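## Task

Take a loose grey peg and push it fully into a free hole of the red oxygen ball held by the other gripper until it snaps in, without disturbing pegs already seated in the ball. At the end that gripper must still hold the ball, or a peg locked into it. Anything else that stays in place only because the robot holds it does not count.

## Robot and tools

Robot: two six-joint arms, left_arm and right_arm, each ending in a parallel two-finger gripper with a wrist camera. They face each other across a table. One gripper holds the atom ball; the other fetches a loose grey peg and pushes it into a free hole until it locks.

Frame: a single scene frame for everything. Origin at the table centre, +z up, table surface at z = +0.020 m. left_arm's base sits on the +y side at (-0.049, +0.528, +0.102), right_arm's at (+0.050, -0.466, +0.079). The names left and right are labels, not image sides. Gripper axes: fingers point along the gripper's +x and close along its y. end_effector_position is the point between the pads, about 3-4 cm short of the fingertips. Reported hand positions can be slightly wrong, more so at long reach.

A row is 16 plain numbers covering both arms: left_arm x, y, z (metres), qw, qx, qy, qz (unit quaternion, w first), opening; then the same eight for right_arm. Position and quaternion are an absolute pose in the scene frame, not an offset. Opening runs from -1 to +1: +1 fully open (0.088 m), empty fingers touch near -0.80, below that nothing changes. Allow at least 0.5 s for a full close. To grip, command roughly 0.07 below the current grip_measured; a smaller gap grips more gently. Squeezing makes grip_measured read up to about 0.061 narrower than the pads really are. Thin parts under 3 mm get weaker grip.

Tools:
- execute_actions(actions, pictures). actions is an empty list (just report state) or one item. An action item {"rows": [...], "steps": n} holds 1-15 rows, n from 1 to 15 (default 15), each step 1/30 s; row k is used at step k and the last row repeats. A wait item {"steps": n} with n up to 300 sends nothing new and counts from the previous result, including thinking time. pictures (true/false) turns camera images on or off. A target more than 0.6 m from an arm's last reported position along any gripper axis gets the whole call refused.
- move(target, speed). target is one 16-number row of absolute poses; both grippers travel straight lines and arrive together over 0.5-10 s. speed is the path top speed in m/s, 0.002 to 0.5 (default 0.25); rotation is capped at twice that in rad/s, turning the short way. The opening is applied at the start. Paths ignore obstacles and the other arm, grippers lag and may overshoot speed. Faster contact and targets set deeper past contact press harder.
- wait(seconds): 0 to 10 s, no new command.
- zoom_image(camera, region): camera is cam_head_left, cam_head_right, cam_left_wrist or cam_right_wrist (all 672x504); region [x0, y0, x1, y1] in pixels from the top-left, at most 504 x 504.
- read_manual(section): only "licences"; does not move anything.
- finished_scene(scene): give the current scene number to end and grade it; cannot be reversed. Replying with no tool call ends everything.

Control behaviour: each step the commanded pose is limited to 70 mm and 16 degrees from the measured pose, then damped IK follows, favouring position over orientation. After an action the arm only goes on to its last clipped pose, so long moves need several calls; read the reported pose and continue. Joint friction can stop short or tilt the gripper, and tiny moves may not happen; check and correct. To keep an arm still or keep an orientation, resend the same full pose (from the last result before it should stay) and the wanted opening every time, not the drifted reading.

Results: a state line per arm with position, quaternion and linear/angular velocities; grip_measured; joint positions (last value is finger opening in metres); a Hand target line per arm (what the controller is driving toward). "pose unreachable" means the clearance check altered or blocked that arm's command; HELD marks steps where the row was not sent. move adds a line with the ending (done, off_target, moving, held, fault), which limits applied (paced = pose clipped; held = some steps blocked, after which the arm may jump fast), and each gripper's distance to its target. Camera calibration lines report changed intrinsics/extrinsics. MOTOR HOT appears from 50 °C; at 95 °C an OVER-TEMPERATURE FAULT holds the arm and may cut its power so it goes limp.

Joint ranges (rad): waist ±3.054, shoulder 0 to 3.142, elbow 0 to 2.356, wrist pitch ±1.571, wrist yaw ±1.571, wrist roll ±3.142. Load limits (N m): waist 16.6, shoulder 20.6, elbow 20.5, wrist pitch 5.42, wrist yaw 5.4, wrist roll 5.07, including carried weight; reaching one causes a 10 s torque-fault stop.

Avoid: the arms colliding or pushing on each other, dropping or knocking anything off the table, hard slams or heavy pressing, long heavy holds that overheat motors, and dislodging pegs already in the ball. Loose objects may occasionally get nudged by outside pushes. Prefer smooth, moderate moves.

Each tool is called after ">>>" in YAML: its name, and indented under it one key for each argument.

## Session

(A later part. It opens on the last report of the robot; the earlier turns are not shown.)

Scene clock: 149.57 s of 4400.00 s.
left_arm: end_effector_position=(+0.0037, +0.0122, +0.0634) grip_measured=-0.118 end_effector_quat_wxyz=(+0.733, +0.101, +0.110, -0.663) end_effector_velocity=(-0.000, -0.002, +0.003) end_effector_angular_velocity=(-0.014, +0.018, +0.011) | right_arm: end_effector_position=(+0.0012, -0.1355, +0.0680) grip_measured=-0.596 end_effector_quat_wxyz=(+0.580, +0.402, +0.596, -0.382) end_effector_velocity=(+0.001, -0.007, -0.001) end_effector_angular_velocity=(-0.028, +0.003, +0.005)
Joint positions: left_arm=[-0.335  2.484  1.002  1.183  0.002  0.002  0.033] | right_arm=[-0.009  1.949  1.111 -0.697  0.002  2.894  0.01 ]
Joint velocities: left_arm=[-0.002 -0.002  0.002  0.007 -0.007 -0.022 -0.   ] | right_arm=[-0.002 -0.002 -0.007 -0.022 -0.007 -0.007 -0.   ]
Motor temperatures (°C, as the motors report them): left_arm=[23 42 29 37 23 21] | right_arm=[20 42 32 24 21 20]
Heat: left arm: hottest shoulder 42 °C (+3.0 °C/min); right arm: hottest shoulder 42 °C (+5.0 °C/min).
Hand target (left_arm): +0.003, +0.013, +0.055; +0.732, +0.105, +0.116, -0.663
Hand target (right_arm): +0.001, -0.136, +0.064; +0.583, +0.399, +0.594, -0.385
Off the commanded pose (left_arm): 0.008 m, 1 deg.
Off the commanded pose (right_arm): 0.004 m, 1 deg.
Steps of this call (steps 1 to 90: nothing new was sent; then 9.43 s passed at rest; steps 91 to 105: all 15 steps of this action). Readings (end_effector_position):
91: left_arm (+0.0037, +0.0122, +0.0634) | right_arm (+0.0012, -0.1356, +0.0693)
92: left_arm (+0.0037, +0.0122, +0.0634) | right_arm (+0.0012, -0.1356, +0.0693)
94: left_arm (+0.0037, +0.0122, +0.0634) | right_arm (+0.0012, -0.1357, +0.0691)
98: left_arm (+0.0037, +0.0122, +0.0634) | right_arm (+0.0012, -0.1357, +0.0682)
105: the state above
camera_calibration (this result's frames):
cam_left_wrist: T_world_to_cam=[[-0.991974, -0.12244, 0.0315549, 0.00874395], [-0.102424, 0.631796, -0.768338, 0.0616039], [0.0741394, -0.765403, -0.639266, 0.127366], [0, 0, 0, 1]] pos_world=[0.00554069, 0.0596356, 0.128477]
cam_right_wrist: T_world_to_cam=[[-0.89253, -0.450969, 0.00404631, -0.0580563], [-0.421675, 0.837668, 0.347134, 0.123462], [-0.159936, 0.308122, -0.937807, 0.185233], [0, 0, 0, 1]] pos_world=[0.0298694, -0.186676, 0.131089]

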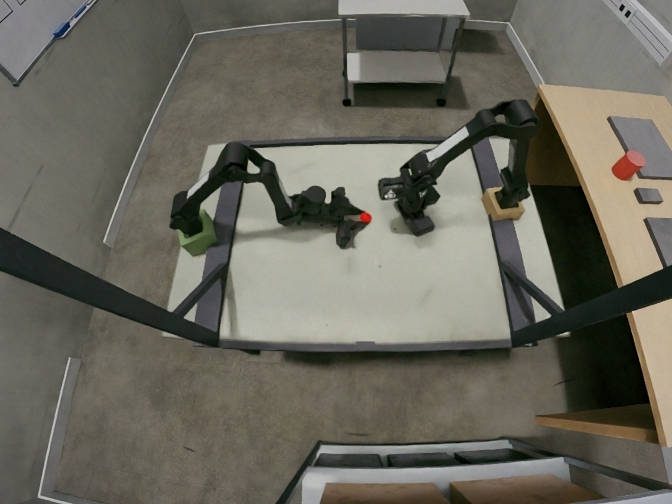

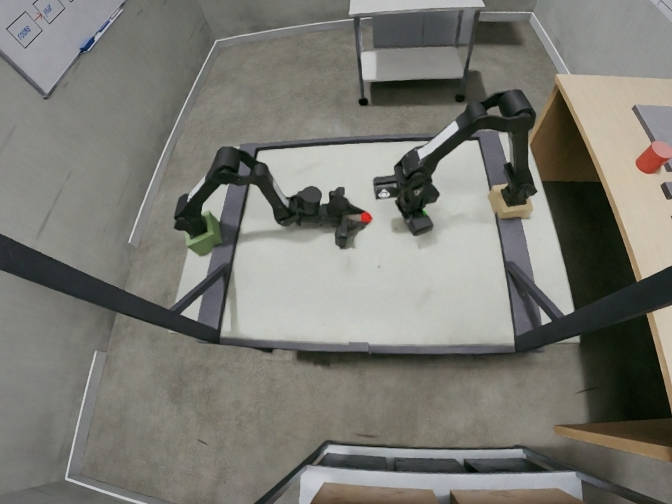

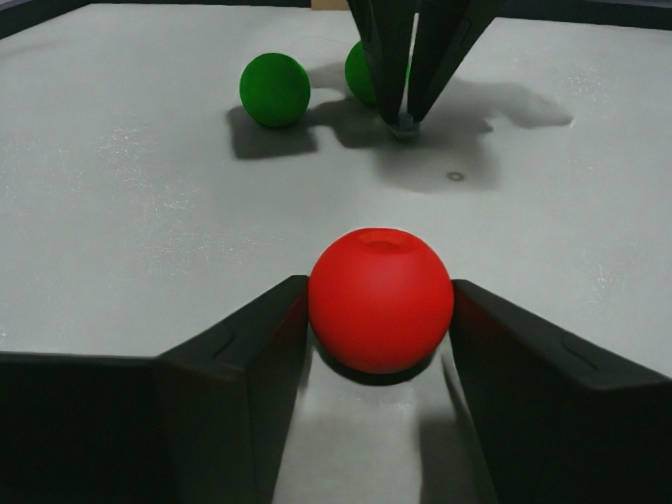

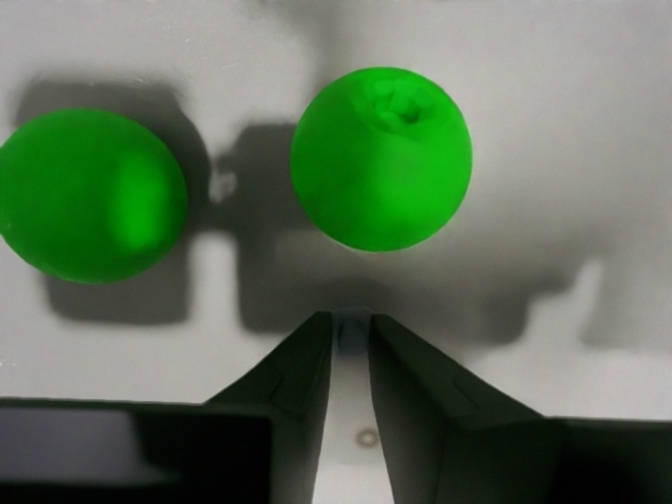

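>>> execute_actions:
  actions: []

Scene clock: 160.13 s of 4400.00 s.
left_arm: end_effector_position=(+0.0037, +0.0122, +0.0634) grip_measured=-0.118 end_effector_quat_wxyz=(+0.733, +0.101, +0.110, -0.663) end_effector_velocity=(-0.000, +0.001, -0.001) end_effector_angular_velocity=(+0.005, +0.019, +0.011) | right_arm: end_effector_position=(+0.0012, -0.1355, +0.0681) grip_measured=-0.597 end_effector_quat_wxyz=(+0.580, +0.402, +0.597, -0.382) end_effector_velocity=(+0.000, -0.004, -0.000) end_effector_angular_velocity=(-0.023, +0.004, -0.009)
Joint positions: left_arm=[-0.335  2.484  1.002  1.183  0.002  0.002  0.033] | right_arm=[-0.009  1.949  1.111 -0.697  0.002  2.894  0.01 ]
Joint velocities: left_arm=[-0.002 -0.002 -0.002 -0.007 -0.007 -0.022  0.   ] | right_arm=[-0.002  0.002  0.002 -0.022 -0.007  0.007 -0.   ]
Motor temperatures (°C, as the motors report them): left_arm=[23 42 29 37 23 21] | right_arm=[20 41 32 24 21 20]
Heat: left arm: hottest shoulder 42 °C (+2.0 °C/min); right arm: hottest shoulder 41 °C (+3.0 °C/min).
Hand target (left_arm): +0.003, +0.013, +0.055; +0.732, +0.105, +0.116, -0.663
Hand target (right_arm): +0.001, -0.136, +0.064; +0.583, +0.399, +0.594, -0.385
Off the commanded pose (left_arm): 0.008 m, 1 deg.
Off the commanded pose (right_arm): 0.004 m, 1 deg.
Steps of this call (steps 1 to 90: nothing new was sent; then 7.57 s passed at rest). Readings (end_effector_position):
1: left_arm (+0.0037, +0.0122, +0.0634) | right_arm (+0.0012, -0.1355, +0.0680)
2: left_arm (+0.0037, +0.0122, +0.0634) | right_arm (+0.0012, -0.1355, +0.0680)
4: left_arm (+0.0037, +0.0122, +0.0634) | right_arm (+0.0012, -0.1355, +0.0680)
8: left_arm (+0.0037, +0.0122, +0.0634) | right_arm (+0.0012, -0.1355, +0.0680)
90: the state above
camera_calibration (this result's frames):
cam_left_wrist: T_world_to_cam=[[-0.991974, -0.12244, 0.0315549, 0.00874395], [-0.102424, 0.631796, -0.768338, 0.0616039], [0.0741394, -0.765403, -0.639266, 0.127366], [0, 0, 0, 1]] pos_world=[0.00554069, 0.0596356, 0.128477]
cam_right_wrist: T_world_to_cam=[[-0.89253, -0.45097, 0.00392614, -0.0580222], [-0.421655, 0.837537, 0.347474, 0.123346], [-0.159989, 0.308475, -0.937681, 0.185248], [0, 0, 0, 1]] pos_world=[0.0298607, -0.186618, 0.131072]

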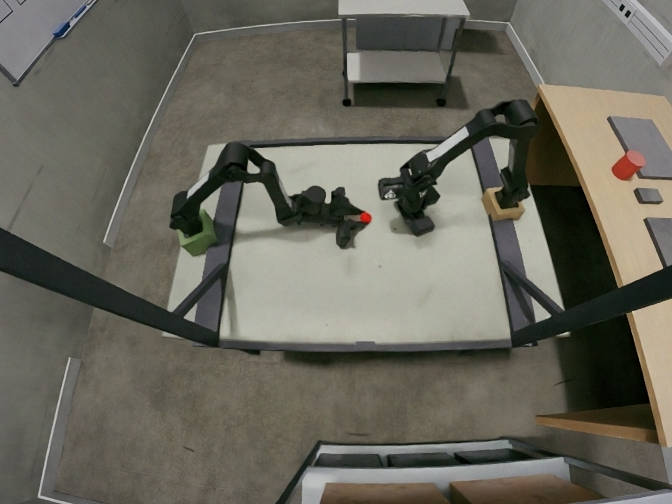

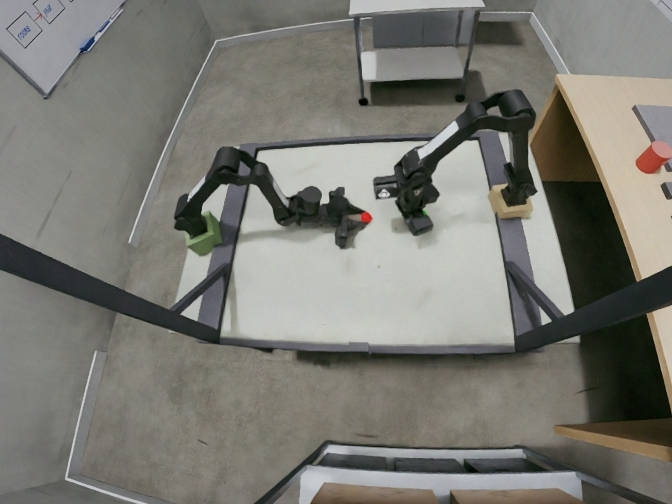

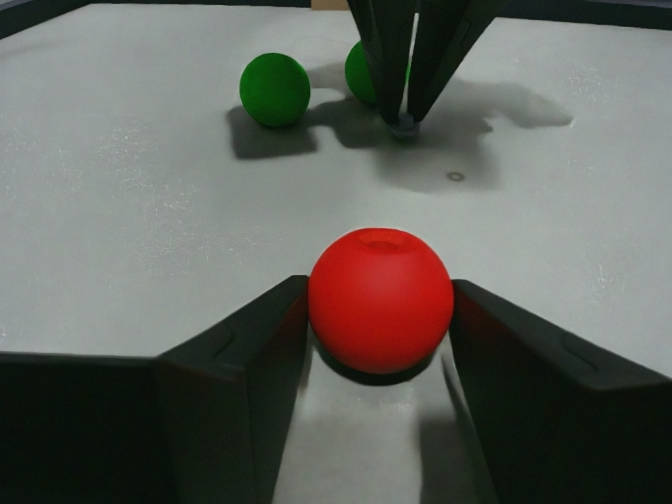

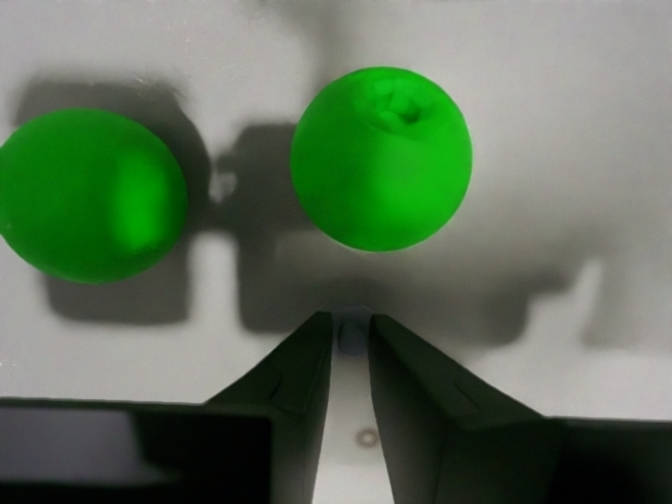

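>>> execute_actions:
  actions:
    - {"rows":[[0.003,0.013,0.055,0.7323,0.105,0.116,-0.6628,-0.19,0.0014,-0.1360,0.0642,0.5827,0.3991,0.5943,-0.3849,-0.63],[0.003,0.013,0.055,0.7323,0.105,0.116,-0.6628,-0.19,0.0014,-0.1360,0.0642,0.5827,0.3991,0.5943,-0.3849,-0.63],[0.003,0.013,0.055,0.7323,0.105,0.116,-0.6628,-0.19,0.0014,-0.1360,0.0642,0.5827,0.3991,0.5943,-0.3849,-0.65],[0.003,0.013,0.055,0.7323,0.105,0.116,-0.6628,-0.19,0.0014,-0.1360,0.0642,0.5827,0.3991,0.5943,-0.3849,-0.65],[0.003,0.013,0.055,0.7323,0.105,0.116,-0.6628,-0.19,0.0014,-0.1360,0.0642,0.5827,0.3991,0.5943,-0.3849,-0.67],[0.003,0.013,0.055,0.7323,0.105,0.116,-0.6628,-0.19,0.0014,-0.1360,0.0642,0.5827,0.3991,0.5943,-0.3849,-0.67],[0.003,0.013,0.055,0.7323,0.105,0.116,-0.6628,-0.19,0.0014,-0.1360,0.0642,0.5827,0.3991,0.5943,-0.3849,-0.70],[0.003,0.013,0.055,0.7323,0.105,0.116,-0.6628,-0.19,0.0014,-0.1360,0.0642,0.5827,0.3991,0.5943,-0.3849,-0.73],[0.003,0.013,0.055,0.7323,0.105,0.116,-0.6628,-0.19,0.0014,-0.1360,0.0642,0.5827,0.3991,0.5943,-0.3849,-0.76],[0.003,0.013,0.055,0.7323,0.105,0.116,-0.6628,-0.19,0.0014,-0.1360,0.0642,0.5827,0.3991,0.5943,-0.3849,-0.79],[0.003,0.013,0.055,0.7323,0.105,0.116,-0.6628,-0.19,0.0014,-0.1360,0.0642,0.5827,0.3991,0.5943,-0.3849,-0.82]],"steps":15}

>>> zoom_image:
  camera: "cam_right_wrist"
  region: [290, 260, 410, 380]

Scene clock: 167.93 s of 4400.00 s.
left_arm: end_effector_position=(+0.0037, +0.0122, +0.0634) grip_measured=-0.118 end_effector_quat_wxyz=(+0.733, +0.101, +0.110, -0.663) end_effector_velocity=(+0.002, +0.002, -0.004) end_effector_angular_velocity=(+0.023, -0.011, +0.016) | right_arm: end_effector_position=(+0.0012, -0.1355, +0.0681) grip_measured=-0.726 end_effector_quat_wxyz=(+0.580, +0.402, +0.597, -0.382) end_effector_velocity=(-0.004, -0.003, +0.000) end_effector_angular_velocity=(-0.010, +0.020, +0.011)
Joint positions: left_arm=[-0.335  2.484  1.002  1.183  0.002  0.002  0.033] | right_arm=[-0.009  1.949  1.111 -0.697  0.002  2.894  0.003]
Joint velocities: left_arm=[-0.002 -0.002 -0.002 -0.022 -0.022  0.007  0.   ] | right_arm=[ 0.002 -0.002 -0.002 -0.007 -0.022 -0.007 -0.   ]
Motor temperatures (°C, as the motors report them): left_arm=[23 42 29 37 23 21] | right_arm=[20 41 32 24 21 20]
Heat: left arm: hottest shoulder 42 °C (+2.0 °C/min); right arm: hottest shoulder 41 °C (+2.0 °C/min).
Hand target (left_arm): +0.003, +0.013, +0.055; +0.732, +0.105, +0.116, -0.663
Hand target (right_arm): +0.001, -0.136, +0.064; +0.583, +0.399, +0.594, -0.385
Off the commanded pose (left_arm): 0.008 m, 1 deg.
Off the commanded pose (right_arm): 0.004 m, 1 deg.
Steps of this call (steps 1 to 90: nothing new was sent; then 4.30 s passed at rest; steps 91 to 105: all 15 steps of this action). Readings (end_effector_position):
91: left_arm (+0.0037, +0.0122, +0.0634) | right_arm (+0.0012, -0.1355, +0.0681)
92: left_arm (+0.0037, +0.0122, +0.0634) | right_arm (+0.0012, -0.1355, +0.0681)
94: left_arm (+0.0037, +0.0122, +0.0634) | right_arm (+0.0012, -0.1355, +0.0681)
98: left_arm (+0.0037, +0.0122, +0.0634) | right_arm (+0.0012, -0.1355, +0.0681)
105: the state above
camera_calibration (this result's frames):
cam_left_wrist: T_world_to_cam=[[-0.991974, -0.12244, 0.0315549, 0.00874395], [-0.102424, 0.631796, -0.768338, 0.0616039], [0.0741394, -0.765403, -0.639266, 0.127366], [0, 0, 0, 1]] pos_world=[0.00554069, 0.0596356, 0.128477]
cam_right_wrist: T_world_to_cam=[[-0.89253, -0.45097, 0.00392614, -0.0580222], [-0.421655, 0.837537, 0.347474, 0.123346], [-0.159989, 0.308475, -0.937681, 0.185248], [0, 0, 0, 1]] pos_world=[0.0298607, -0.186618, 0.131072]

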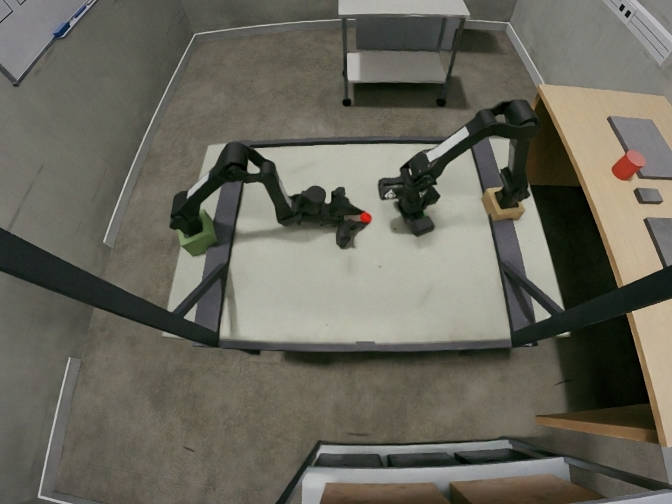

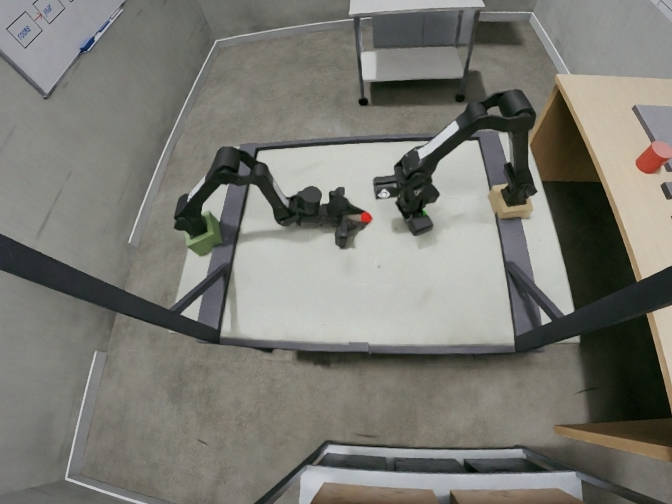

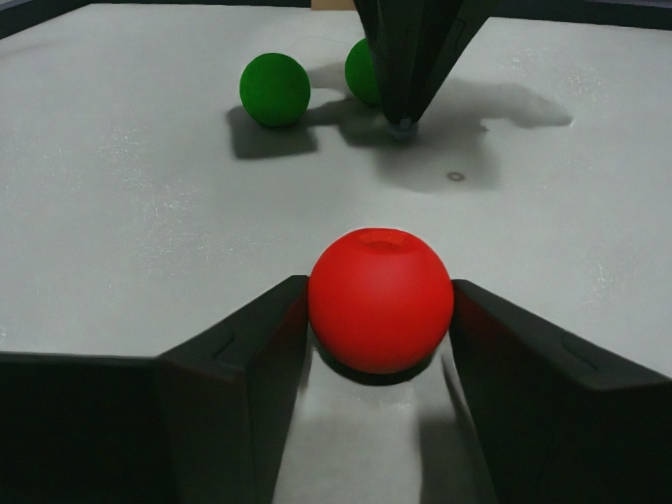

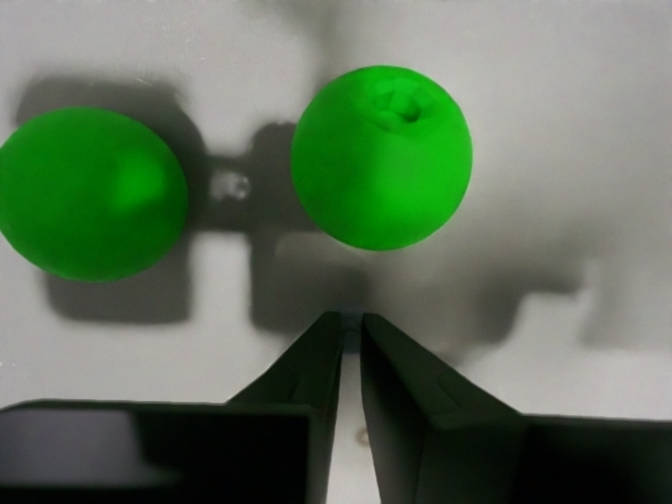

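Region (290, 260, 410, 380) of cam_right_wrist's 672x504 image, scaled by 4.200, with more detail than that image has.

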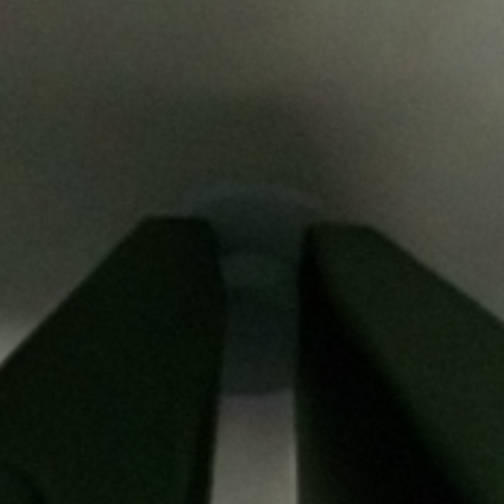

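>>> execute_actions:
  actions:
    - {"rows":[[0.003,0.013,0.055,0.7323,0.105,0.116,-0.6628,-0.19,0.0014,-0.1358,0.067,0.5820,0.4000,0.5950,-0.3840,-0.82],[0.003,0.013,0.055,0.7323,0.105,0.116,-0.6628,-0.19,0.0013,-0.1355,0.070,0.5810,0.4010,0.5960,-0.3830,-0.82],[0.003,0.013,0.055,0.7323,0.105,0.116,-0.6628,-0.19,0.0012,-0.1352,0.073,0.5800,0.4020,0.5970,-0.3820,-0.82],[0.003,0.013,0.055,0.7323,0.105,0.116,-0.6628,-0.19,0.0012,-0.1350,0.076,0.5800,0.4020,0.5970,-0.3820,-0.82],[0.003,0.013,0.055,0.7323,0.105,0.116,-0.6628,-0.19,0.0012,-0.1350,0.079,0.5800,0.4020,0.5970,-0.3820,-0.82],[0.003,0.013,0.055,0.7323,0.105,0.116,-0.6628,-0.19,0.0012,-0.1350,0.082,0.5800,0.4020,0.5970,-0.3820,-0.82],[0.003,0.013,0.055,0.7323,0.105,0.116,-0.6628,-0.19,0.0012,-0.1350,0.085,0.5800,0.4020,0.5970,-0.3820,-0.82],[0.003,0.013,0.055,0.7323,0.105,0.116,-0.6628,-0.19,0.0012,-0.1350,0.088,0.5800,0.4020,0.5970,-0.3820,-0.82],[0.003,0.013,0.055,0.7323,0.105,0.116,-0.6628,-0.19,0.0012,-0.1350,0.091,0.5800,0.4020,0.5970,-0.3820,-0.82]],"steps":12}
  pictures: false

>>> move:
  target: [0.003,0.013,0.055,0.7323,0.105,0.116,-0.6628,-0.19,0.0086,-0.040,0.125,0.4602,0.5224,0.6173,-0.3666,-0.82]
  speed: 0.12

Scene clock: 187.60 s of 4400.00 s.
left_arm: end_effector_position=(+0.0037, +0.0122, +0.0634) grip_measured=-0.118 end_effector_quat_wxyz=(+0.733, +0.101, +0.110, -0.663) end_effector_velocity=(-0.003, +0.002, -0.004) end_effector_angular_velocity=(+0.021, +0.011, -0.007) | right_arm: end_effector_position=(+0.0015, -0.1373, +0.0846) grip_measured=-0.726 end_effector_quat_wxyz=(+0.583, +0.399, +0.594, -0.385) end_effector_velocity=(-0.007, +0.031, +0.060) end_effector_angular_velocity=(+0.139, +0.043, +0.005)
Joint positions: left_arm=[-0.335  2.484  1.002  1.183  0.002  0.002  0.033] | right_arm=[-0.009  1.916  1.142 -0.771  0.002  2.894  0.003]
Joint velocities: left_arm=[-0.002 -0.002 -0.002 -0.022  0.007 -0.007 -0.   ] | right_arm=[-0.002 -0.115  0.11  -0.081 -0.022 -0.007 -0.   ]
Motor temperatures (°C, as the motors report them): left_arm=[23 42 29 37 23 21] | right_arm=[20 41 32 23 21 20]
Heat: left arm: hottest shoulder 42 °C (+0.0 °C/min); right arm: hottest shoulder 41 °C (+0.0 °C/min).
Hand target (left_arm): +0.003, +0.013, +0.055; +0.732, +0.105, +0.116, -0.663
Hand target (right_arm): +0.001, -0.135, +0.091; +0.580, +0.402, +0.597, -0.382
Off the commanded pose (left_arm): 0.008 m, 1 deg.
Off the commanded pose (right_arm): 0.007 m, 1 deg.
Steps of this call (steps 1 to 90: nothing new was sent; then 16.27 s passed at rest; steps 91 to 102: all 12 steps of this action). Readings (end_effector_position):
91: left_arm (+0.0037, +0.0122, +0.0634) | right_arm (+0.0012, -0.1355, +0.0681)
92: left_arm (+0.0037, +0.0122, +0.0634) | right_arm (+0.0012, -0.1356, +0.0680)
94: left_arm (+0.0037, +0.0122, +0.0634) | right_arm (+0.0014, -0.1369, +0.0685)
98: left_arm (+0.0037, +0.0122, +0.0634) | right_arm (+0.0019, -0.1400, +0.0740)
102: the state above

Scene clock: 189.63 s of 4400.00 s.
left_arm: end_effector_position=(+0.0037, +0.0120, +0.0636) grip_measured=-0.118 end_effector_quat_wxyz=(+0.733, +0.101, +0.110, -0.663) end_effector_velocity=(-0.000, +0.001, -0.001) end_effector_angular_velocity=(+0.007, +0.006, +0.007) | right_arm: end_effector_position=(+0.0080, -0.0420, +0.1283) grip_measured=-0.726 end_effector_quat_wxyz=(+0.460, +0.522, +0.619, -0.363) end_effector_velocity=(-0.000, +0.004, -0.000) end_effector_angular_velocity=(+0.017, +0.006, +0.007)
Joint positions: left_arm=[-0.335  2.484  1.002  1.183  0.002  0.002  0.033] | right_arm=[-0.058  1.967  1.358 -0.642 -0.001  3.044  0.003]
Joint velocities: left_arm=[-0.002 -0.002 -0.002 -0.007 -0.007 -0.007 -0.   ] | right_arm=[-0.002  0.002 -0.002  0.022 -0.007 -0.007 -0.   ]
Motor temperatures (°C, as the motors report them): left_arm=[23 42 29 37 23 21] | right_arm=[20 41 32 23 21 20]
Heat: left arm: hottest shoulder 42 °C (+0.0 °C/min); right arm: hottest shoulder 41 °C (-1.0 °C/min).
Hand target (left_arm): +0.003, +0.013, +0.055; +0.732, +0.105, +0.116, -0.663
Hand target (right_arm): +0.009, -0.040, +0.125; +0.460, +0.523, +0.617, -0.366
Off the commanded pose (left_arm): 0.009 m, 1 deg.
Off the commanded pose (right_arm): 0.004 m, 0 deg.
move: off_target (left_arm)
camera_calibration (this result's frames):
cam_left_wrist: T_world_to_cam=[[-0.991977, -0.122416, 0.031571, 0.0087337], [-0.102365, 0.631212, -0.768825, 0.0618773], [0.0741889, -0.765888, -0.638679, 0.127348], [0, 0, 0, 1]] pos_world=[0.00554989, 0.0595456, 0.128631]
cam_right_wrist: T_world_to_cam=[[-0.964448, -0.261755, -0.0364048, 0.00364131], [-0.231503, 0.770358, 0.5941, -0.00896764], [-0.127464, 0.581406, -0.803567, 0.208016], [0, 0, 0, 1]] pos_world=[0.0279503, -0.11308, 0.172615]

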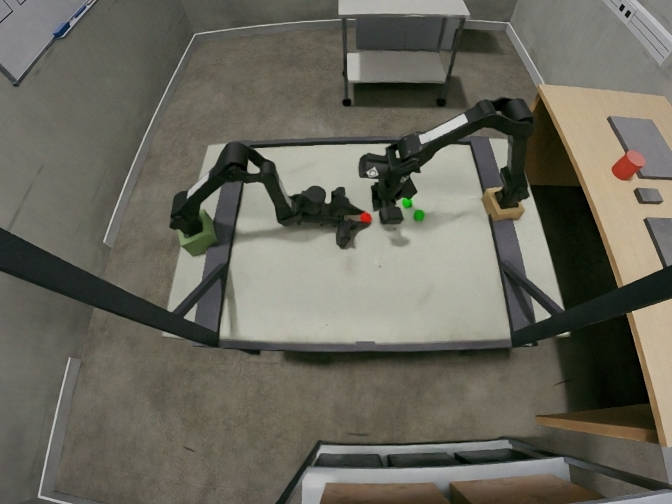

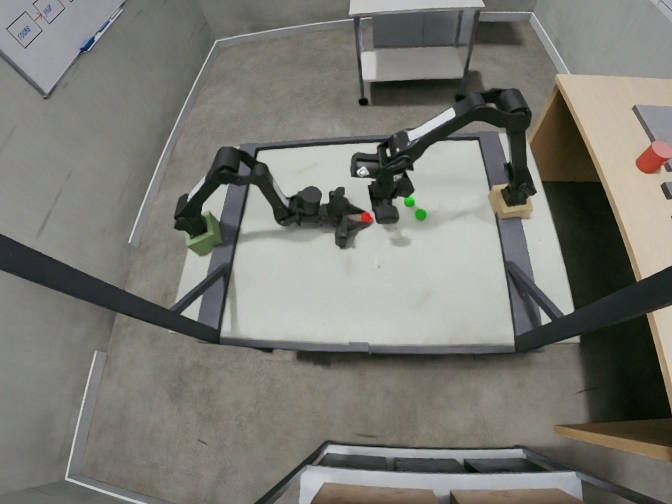

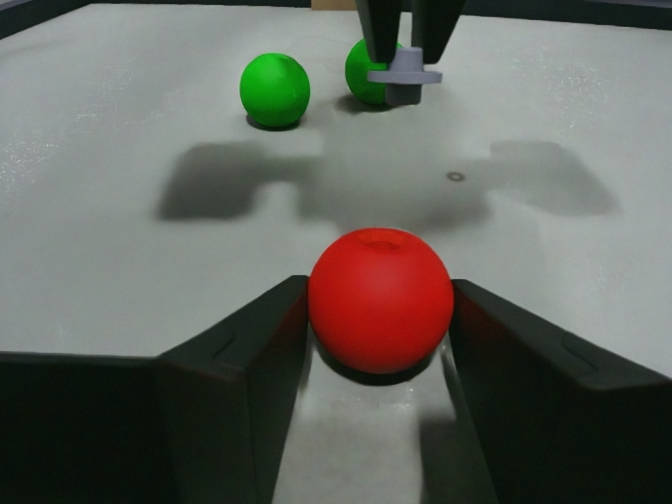

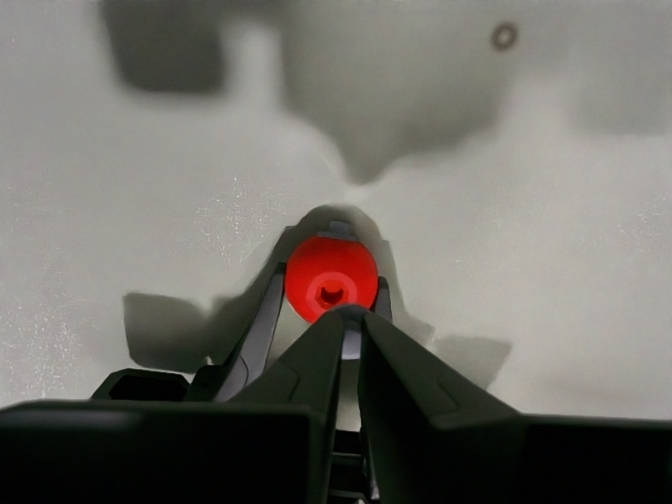

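>>> zoom_image:
  camera: "cam_right_wrist"
  region: [270, 210, 410, 350]

>>> zoom_image:
  camera: "cam_left_wrist"
  region: [300, 20, 500, 270]

Region (270, 210, 410, 350) of cam_right_wrist's 672x504 image, scaled by 3.600, with more detail than that image has.

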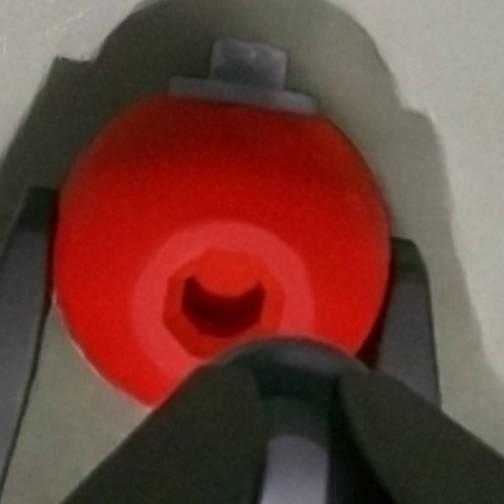

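Region (300, 20, 500, 270) of cam_left_wrist's 672x504 image, scaled by 2.016, with more detail than that image has; it fills the left 403 columns of this view, and the rest is white.

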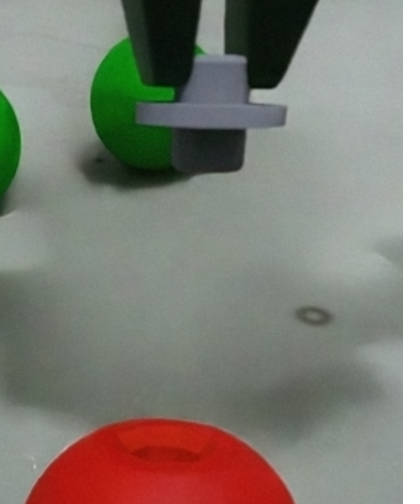

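>>> move:
  target: [0.003,0.013,0.055,0.7323,0.105,0.116,-0.6628,-0.19,0.0116,-0.0291,0.1100,0.4586,0.5251,0.6150,-0.3686,-0.82]
  speed: 0.05

>>> zoom_image:
  camera: "cam_right_wrist"
  region: [280, 220, 420, 360]

>>> zoom_image:
  camera: "cam_left_wrist"
  region: [310, 110, 460, 280]

Scene clock: 240.30 s of 4400.00 s.
left_arm: end_effector_position=(+0.0037, +0.0121, +0.0634) grip_measured=-0.118 end_effector_quat_wxyz=(+0.733, +0.101, +0.110, -0.663) end_effector_velocity=(+0.002, +0.000, +0.002) end_effector_angular_velocity=(-0.007, -0.000, +0.021) | right_arm: end_effector_position=(+0.0109, -0.0311, +0.1139) grip_measured=-0.726 end_effector_quat_wxyz=(+0.458, +0.525, +0.617, -0.366) end_effector_velocity=(-0.000, +0.001, +0.003) end_effector_angular_velocity=(+0.002, +0.009, -0.007)
Joint positions: left_arm=[-0.335  2.485  1.002  1.183  0.002  0.002  0.033] | right_arm=[-0.067  2.025  1.382 -0.608 -0.001  3.045  0.003]
Joint velocities: left_arm=[-0.002 -0.002 -0.002  0.007 -0.022 -0.007 -0.   ] | right_arm=[-0.002 -0.002  0.007 -0.007 -0.007  0.007 -0.   ]
Motor temperatures (°C, as the motors report them): left_arm=[23 43 29 36 23 21] | right_arm=[20 43 34 24 21 20]
Heat: left arm: hottest shoulder 43 °C (+1.0 °C/min); right arm: hottest shoulder 43 °C (+2.0 °C/min).
Hand target (left_arm): +0.003, +0.013, +0.055; +0.732, +0.105, +0.116, -0.663
Hand target (right_arm): +0.012, -0.029, +0.110; +0.458, +0.525, +0.615, -0.368
Off the commanded pose (left_arm): 0.008 m, 1 deg.
Off the commanded pose (right_arm): 0.004 m, 0 deg.
After step 90, 46.90 s passed at rest.
move: done
camera_calibration (this result's frames):
cam_left_wrist: T_world_to_cam=[[-0.991975, -0.122428, 0.0315629, 0.0087415], [-0.102394, 0.631504, -0.768582, 0.0616776], [0.0741641, -0.765646, -0.638973, 0.127284], [0, 0, 0, 1]] pos_world=[0.00554691, 0.0595747, 0.128459]
cam_right_wrist: T_world_to_cam=[[-0.966898, -0.252578, -0.0362234, 0.00909204], [-0.22411, 0.772759, 0.593817, -0.00806868], [-0.121993, 0.582279, -0.803784, 0.190435], [0, 0, 0, 1]] pos_world=[0.0302146, -0.102355, 0.158189]

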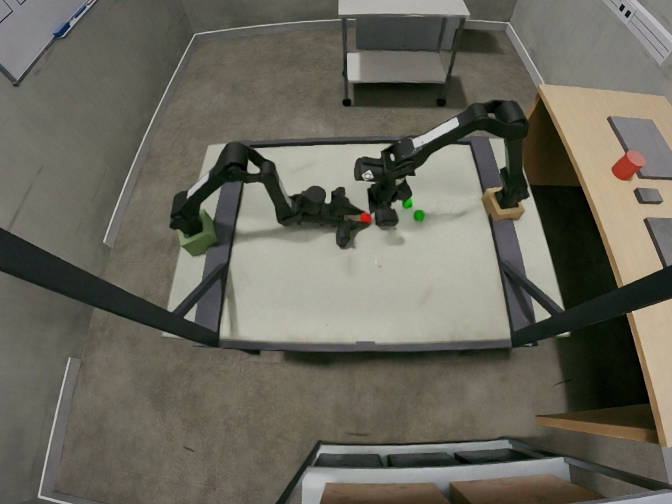

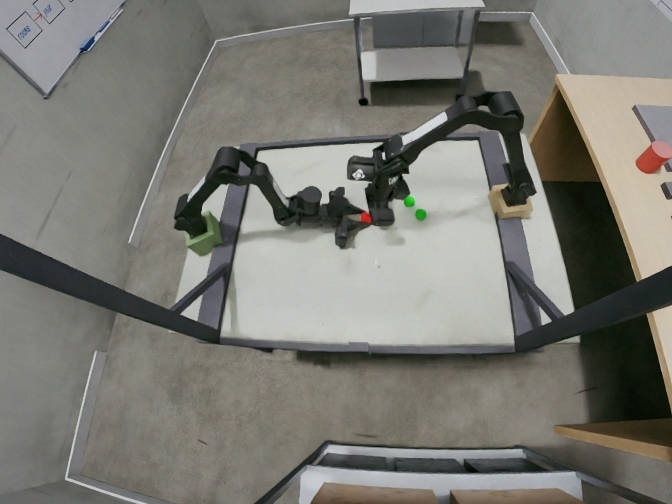

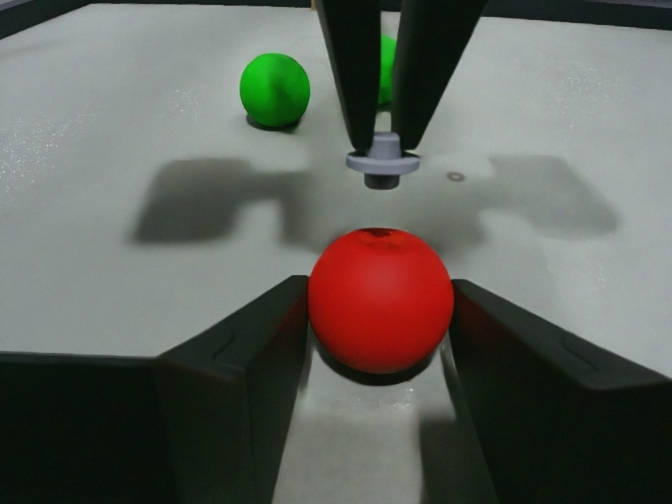

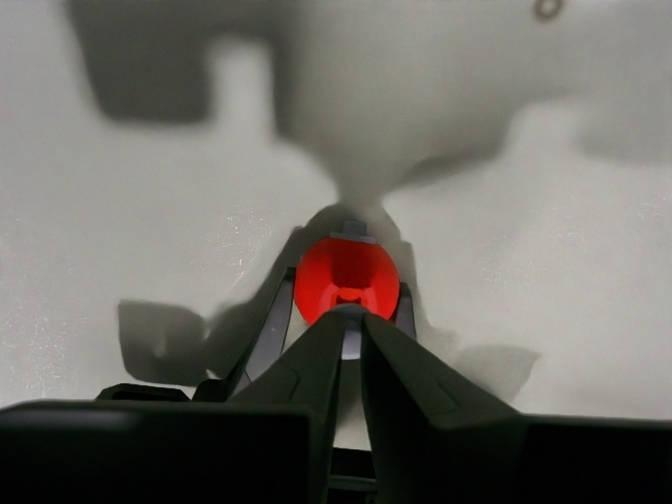

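Region (280, 220, 420, 360) of cam_right_wrist's 672x504 image, scaled by 3.600, with more detail than that image has.

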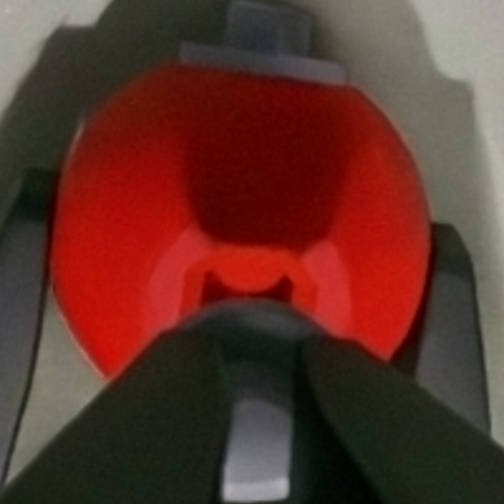

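Region (310, 110, 460, 280) of cam_left_wrist's 672x504 image, scaled by 2.965, with more detail than that image has; it fills the left 445 columns of this view, and the rest is white.

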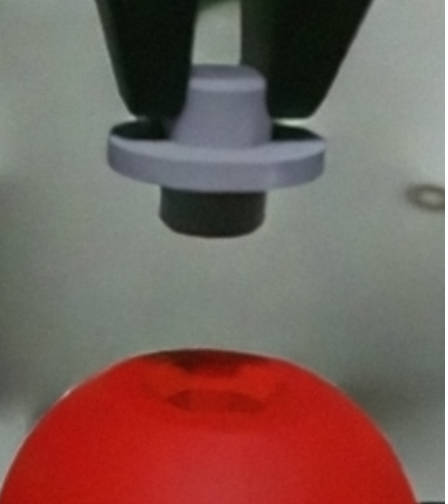

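>>> move:
  target: [0.003,0.013,0.055,0.7323,0.105,0.116,-0.6628,-0.19,0.0105,-0.0272,0.1020,0.4600,0.5243,0.6143,-0.3695,-0.82]
  speed: 0.03

>>> zoom_image:
  camera: "cam_left_wrist"
  region: [320, 140, 450, 280]

>>> zoom_image:
  camera: "cam_right_wrist"
  region: [280, 220, 420, 360]

Scene clock: 255.93 s of 4400.00 s.
left_arm: end_effector_position=(+0.0037, +0.0121, +0.0634) grip_measured=-0.118 end_effector_quat_wxyz=(+0.733, +0.101, +0.110, -0.663) end_effector_velocity=(+0.002, +0.001, -0.001) end_effector_angular_velocity=(+0.006, +0.015, +0.025) | right_arm: end_effector_position=(+0.0107, -0.0287, +0.1059) grip_measured=-0.726 end_effector_quat_wxyz=(+0.459, +0.525, +0.616, -0.367) end_effector_velocity=(+0.002, -0.000, +0.001) end_effector_angular_velocity=(-0.001, -0.014, +0.016)
Joint positions: left_arm=[-0.335  2.485  1.002  1.183  0.002  0.002  0.033] | right_arm=[-0.067  2.047  1.382 -0.59  -0.001  3.046  0.003]
Joint velocities: left_arm=[-0.002 -0.002 -0.002 -0.007 -0.022 -0.022 -0.   ] | right_arm=[-0.002 -0.002  0.002 -0.007  0.007 -0.022  0.   ]
Motor temperatures (°C, as the motors report them): left_arm=[23 43 29 36 23 21] | right_arm=[20 43 35 24 21 20]
Heat: left arm: hottest shoulder 43 °C (+1.0 °C/min); right arm: hottest shoulder 43 °C (+2.0 °C/min).
Hand target (left_arm): +0.003, +0.013, +0.055; +0.732, +0.105, +0.116, -0.663
Hand target (right_arm): +0.011, -0.027, +0.102; +0.460, +0.524, +0.614, -0.370
Off the commanded pose (left_arm): 0.008 m, 1 deg.
Off the commanded pose (right_arm): 0.004 m, 0 deg.
After step 90, 11.87 s passed at rest.
move: done
camera_calibration (this result's frames):
cam_left_wrist: T_world_to_cam=[[-0.991975, -0.122428, 0.0315629, 0.0087415], [-0.102394, 0.631504, -0.768582, 0.0616776], [0.0741641, -0.765646, -0.638973, 0.127284], [0, 0, 0, 1]] pos_world=[0.00554691, 0.0595747, 0.128459]
cam_right_wrist: T_world_to_cam=[[-0.967269, -0.2513, -0.0351879, 0.0091314], [-0.222889, 0.775134, 0.591175, -0.00491843], [-0.121287, 0.579668, -0.805776, 0.182782], [0, 0, 0, 1]] pos_world=[0.0299053, -0.0998459, 0.15051]

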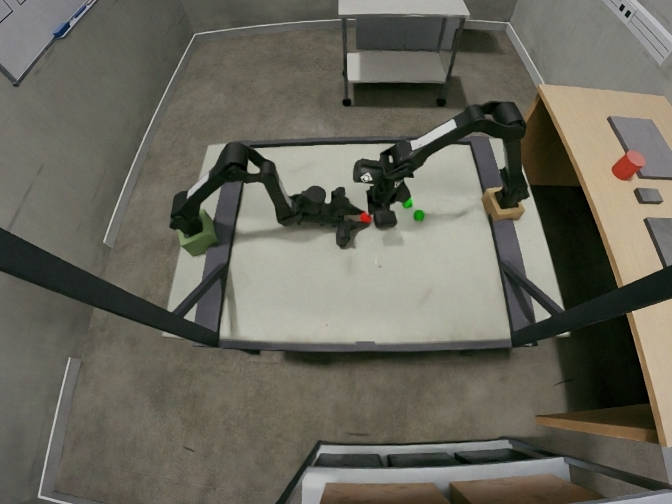

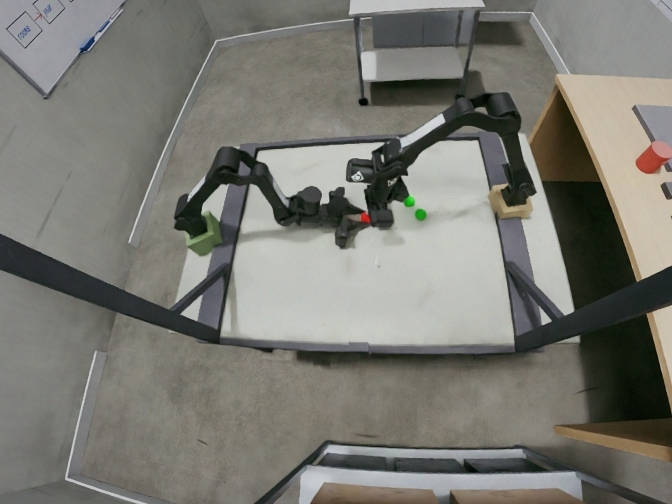

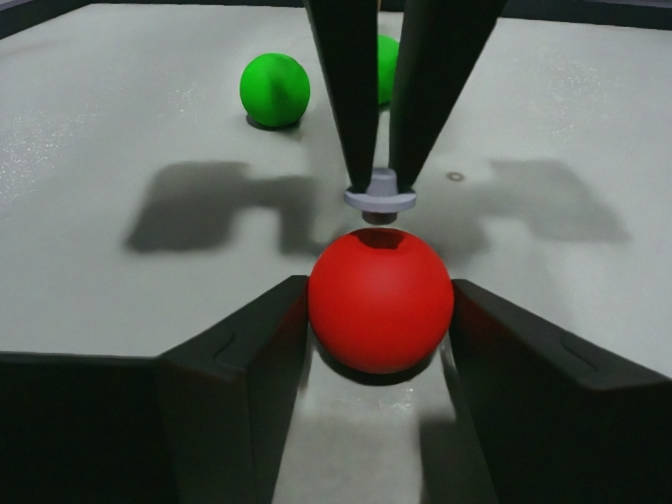

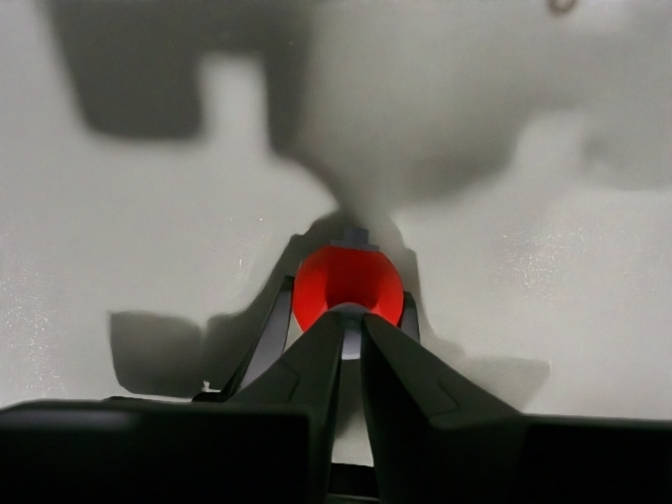

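Region (320, 140, 450, 280) of cam_left_wrist's 672x504 image, scaled by 3.600, with more detail than that image has; it fills the left 468 columns of this view, and the rest is white.

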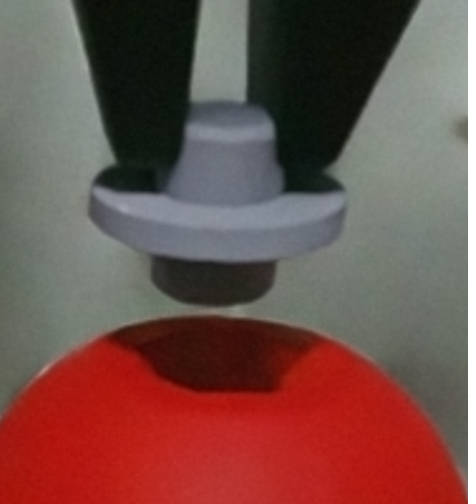

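Region (280, 220, 420, 360) of cam_right_wrist's 672x504 image, scaled by 3.600, with more detail than that image has.

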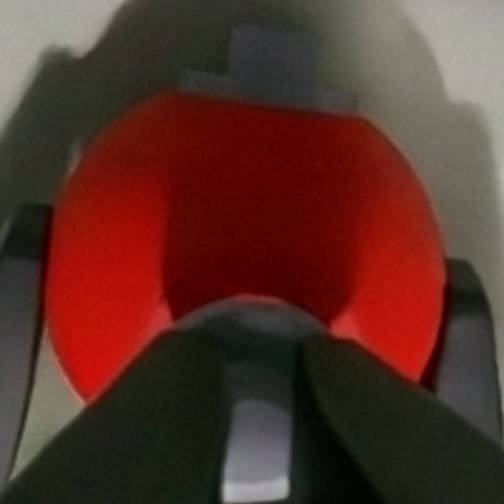

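>>> move:
  target: [0.003,0.013,0.055,0.7323,0.105,0.116,-0.6628,-0.19,0.0088,-0.0241,0.1002,0.4595,0.5243,0.6153,-0.3683,-0.82]
  speed: 0.02

>>> zoom_image:
  camera: "cam_left_wrist"
  region: [320, 140, 450, 280]

>>> zoom_image:
  camera: "cam_right_wrist"
  region: [280, 220, 420, 360]

Scene clock: 277.77 s of 4400.00 s.
left_arm: end_effector_position=(+0.0037, +0.0121, +0.0635) grip_measured=-0.118 end_effector_quat_wxyz=(+0.733, +0.101, +0.110, -0.663) end_effector_velocity=(-0.002, -0.002, +0.003) end_effector_angular_velocity=(-0.013, +0.008, -0.007) | right_arm: end_effector_position=(+0.0099, -0.0258, +0.1043) grip_measured=-0.726 end_effector_quat_wxyz=(+0.458, +0.525, +0.616, -0.367) end_effector_velocity=(-0.000, +0.002, +0.000) end_effector_angular_velocity=(+0.007, +0.005, +0.007)
Joint positions: left_arm=[-0.335  2.485  1.002  1.184  0.002  0.002  0.033] | right_arm=[-0.066  2.059  1.392 -0.585 -0.001  3.048  0.003]
Joint velocities: left_arm=[-0.002 -0.002  0.002  0.007  0.007 -0.007  0.   ] | right_arm=[-0.002  0.002  0.002  0.007 -0.007 -0.007  0.   ]
Motor temperatures (°C, as the motors report them): left_arm=[23 43 29 36 23 21] | right_arm=[20 44 35 25 21 20]
Heat: left arm: hottest shoulder 43 °C (+1.0 °C/min); right arm: hottest shoulder 44 °C (+2.0 °C/min).
Hand target (left_arm): +0.003, +0.013, +0.055; +0.732, +0.105, +0.116, -0.663
Hand target (right_arm): +0.009, -0.024, +0.100; +0.459, +0.524, +0.615, -0.368
Off the commanded pose (left_arm): 0.009 m, 1 deg.
Off the commanded pose (right_arm): 0.005 m, 0 deg.
After step 90, 18.10 s passed at rest.
move: off_target (left_arm)
camera_calibration (this result's frames):
cam_left_wrist: T_world_to_cam=[[-0.991977, -0.122416, 0.031571, 0.00873782], [-0.102365, 0.631212, -0.768825, 0.0617733], [0.0741889, -0.765888, -0.638679, 0.1273], [0, 0, 0, 1]] pos_world=[0.00554689, 0.059575, 0.128521]
cam_right_wrist: T_world_to_cam=[[-0.967371, -0.250913, -0.0351536, 0.00907883], [-0.222229, 0.773653, 0.593359, -0.00668859], [-0.121685, 0.581811, -0.80417, 0.179521], [0, 0, 0, 1]] pos_world=[0.0291411, -0.0969943, 0.148653]

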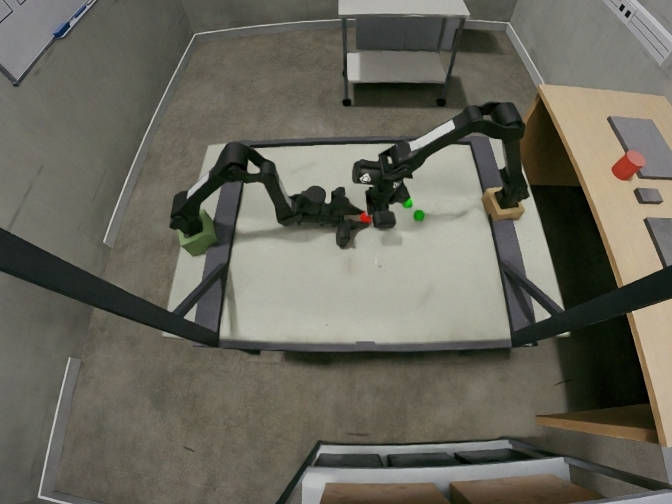

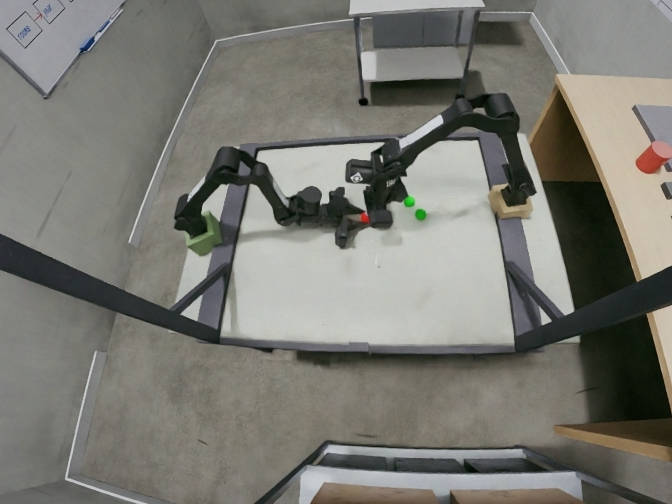

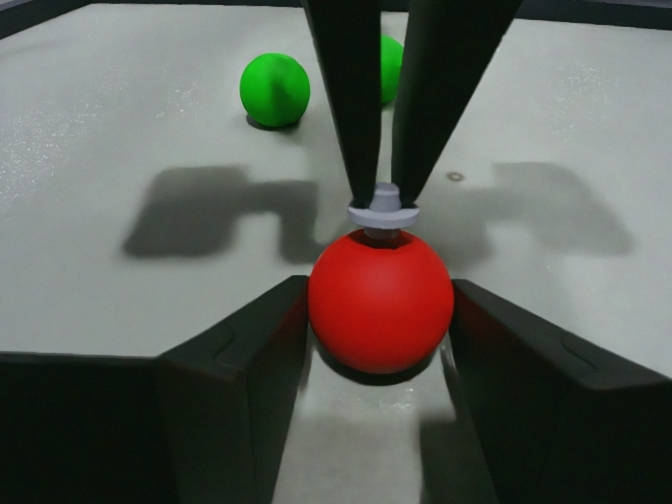

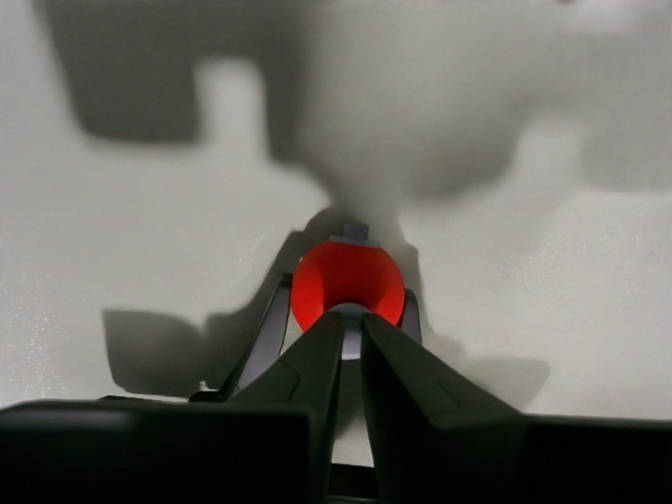

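Region (320, 140, 450, 280) of cam_left_wrist's 672x504 image, scaled by 3.600, with more detail than that image has; it fills the left 468 columns of this view, and the rest is white.

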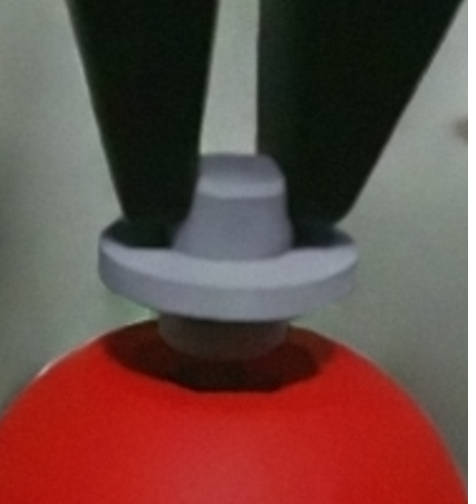

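Region (280, 220, 420, 360) of cam_right_wrist's 672x504 image, scaled by 3.600, with more detail than that image has.

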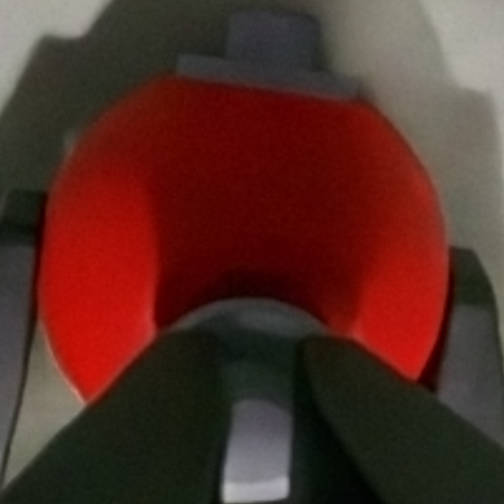

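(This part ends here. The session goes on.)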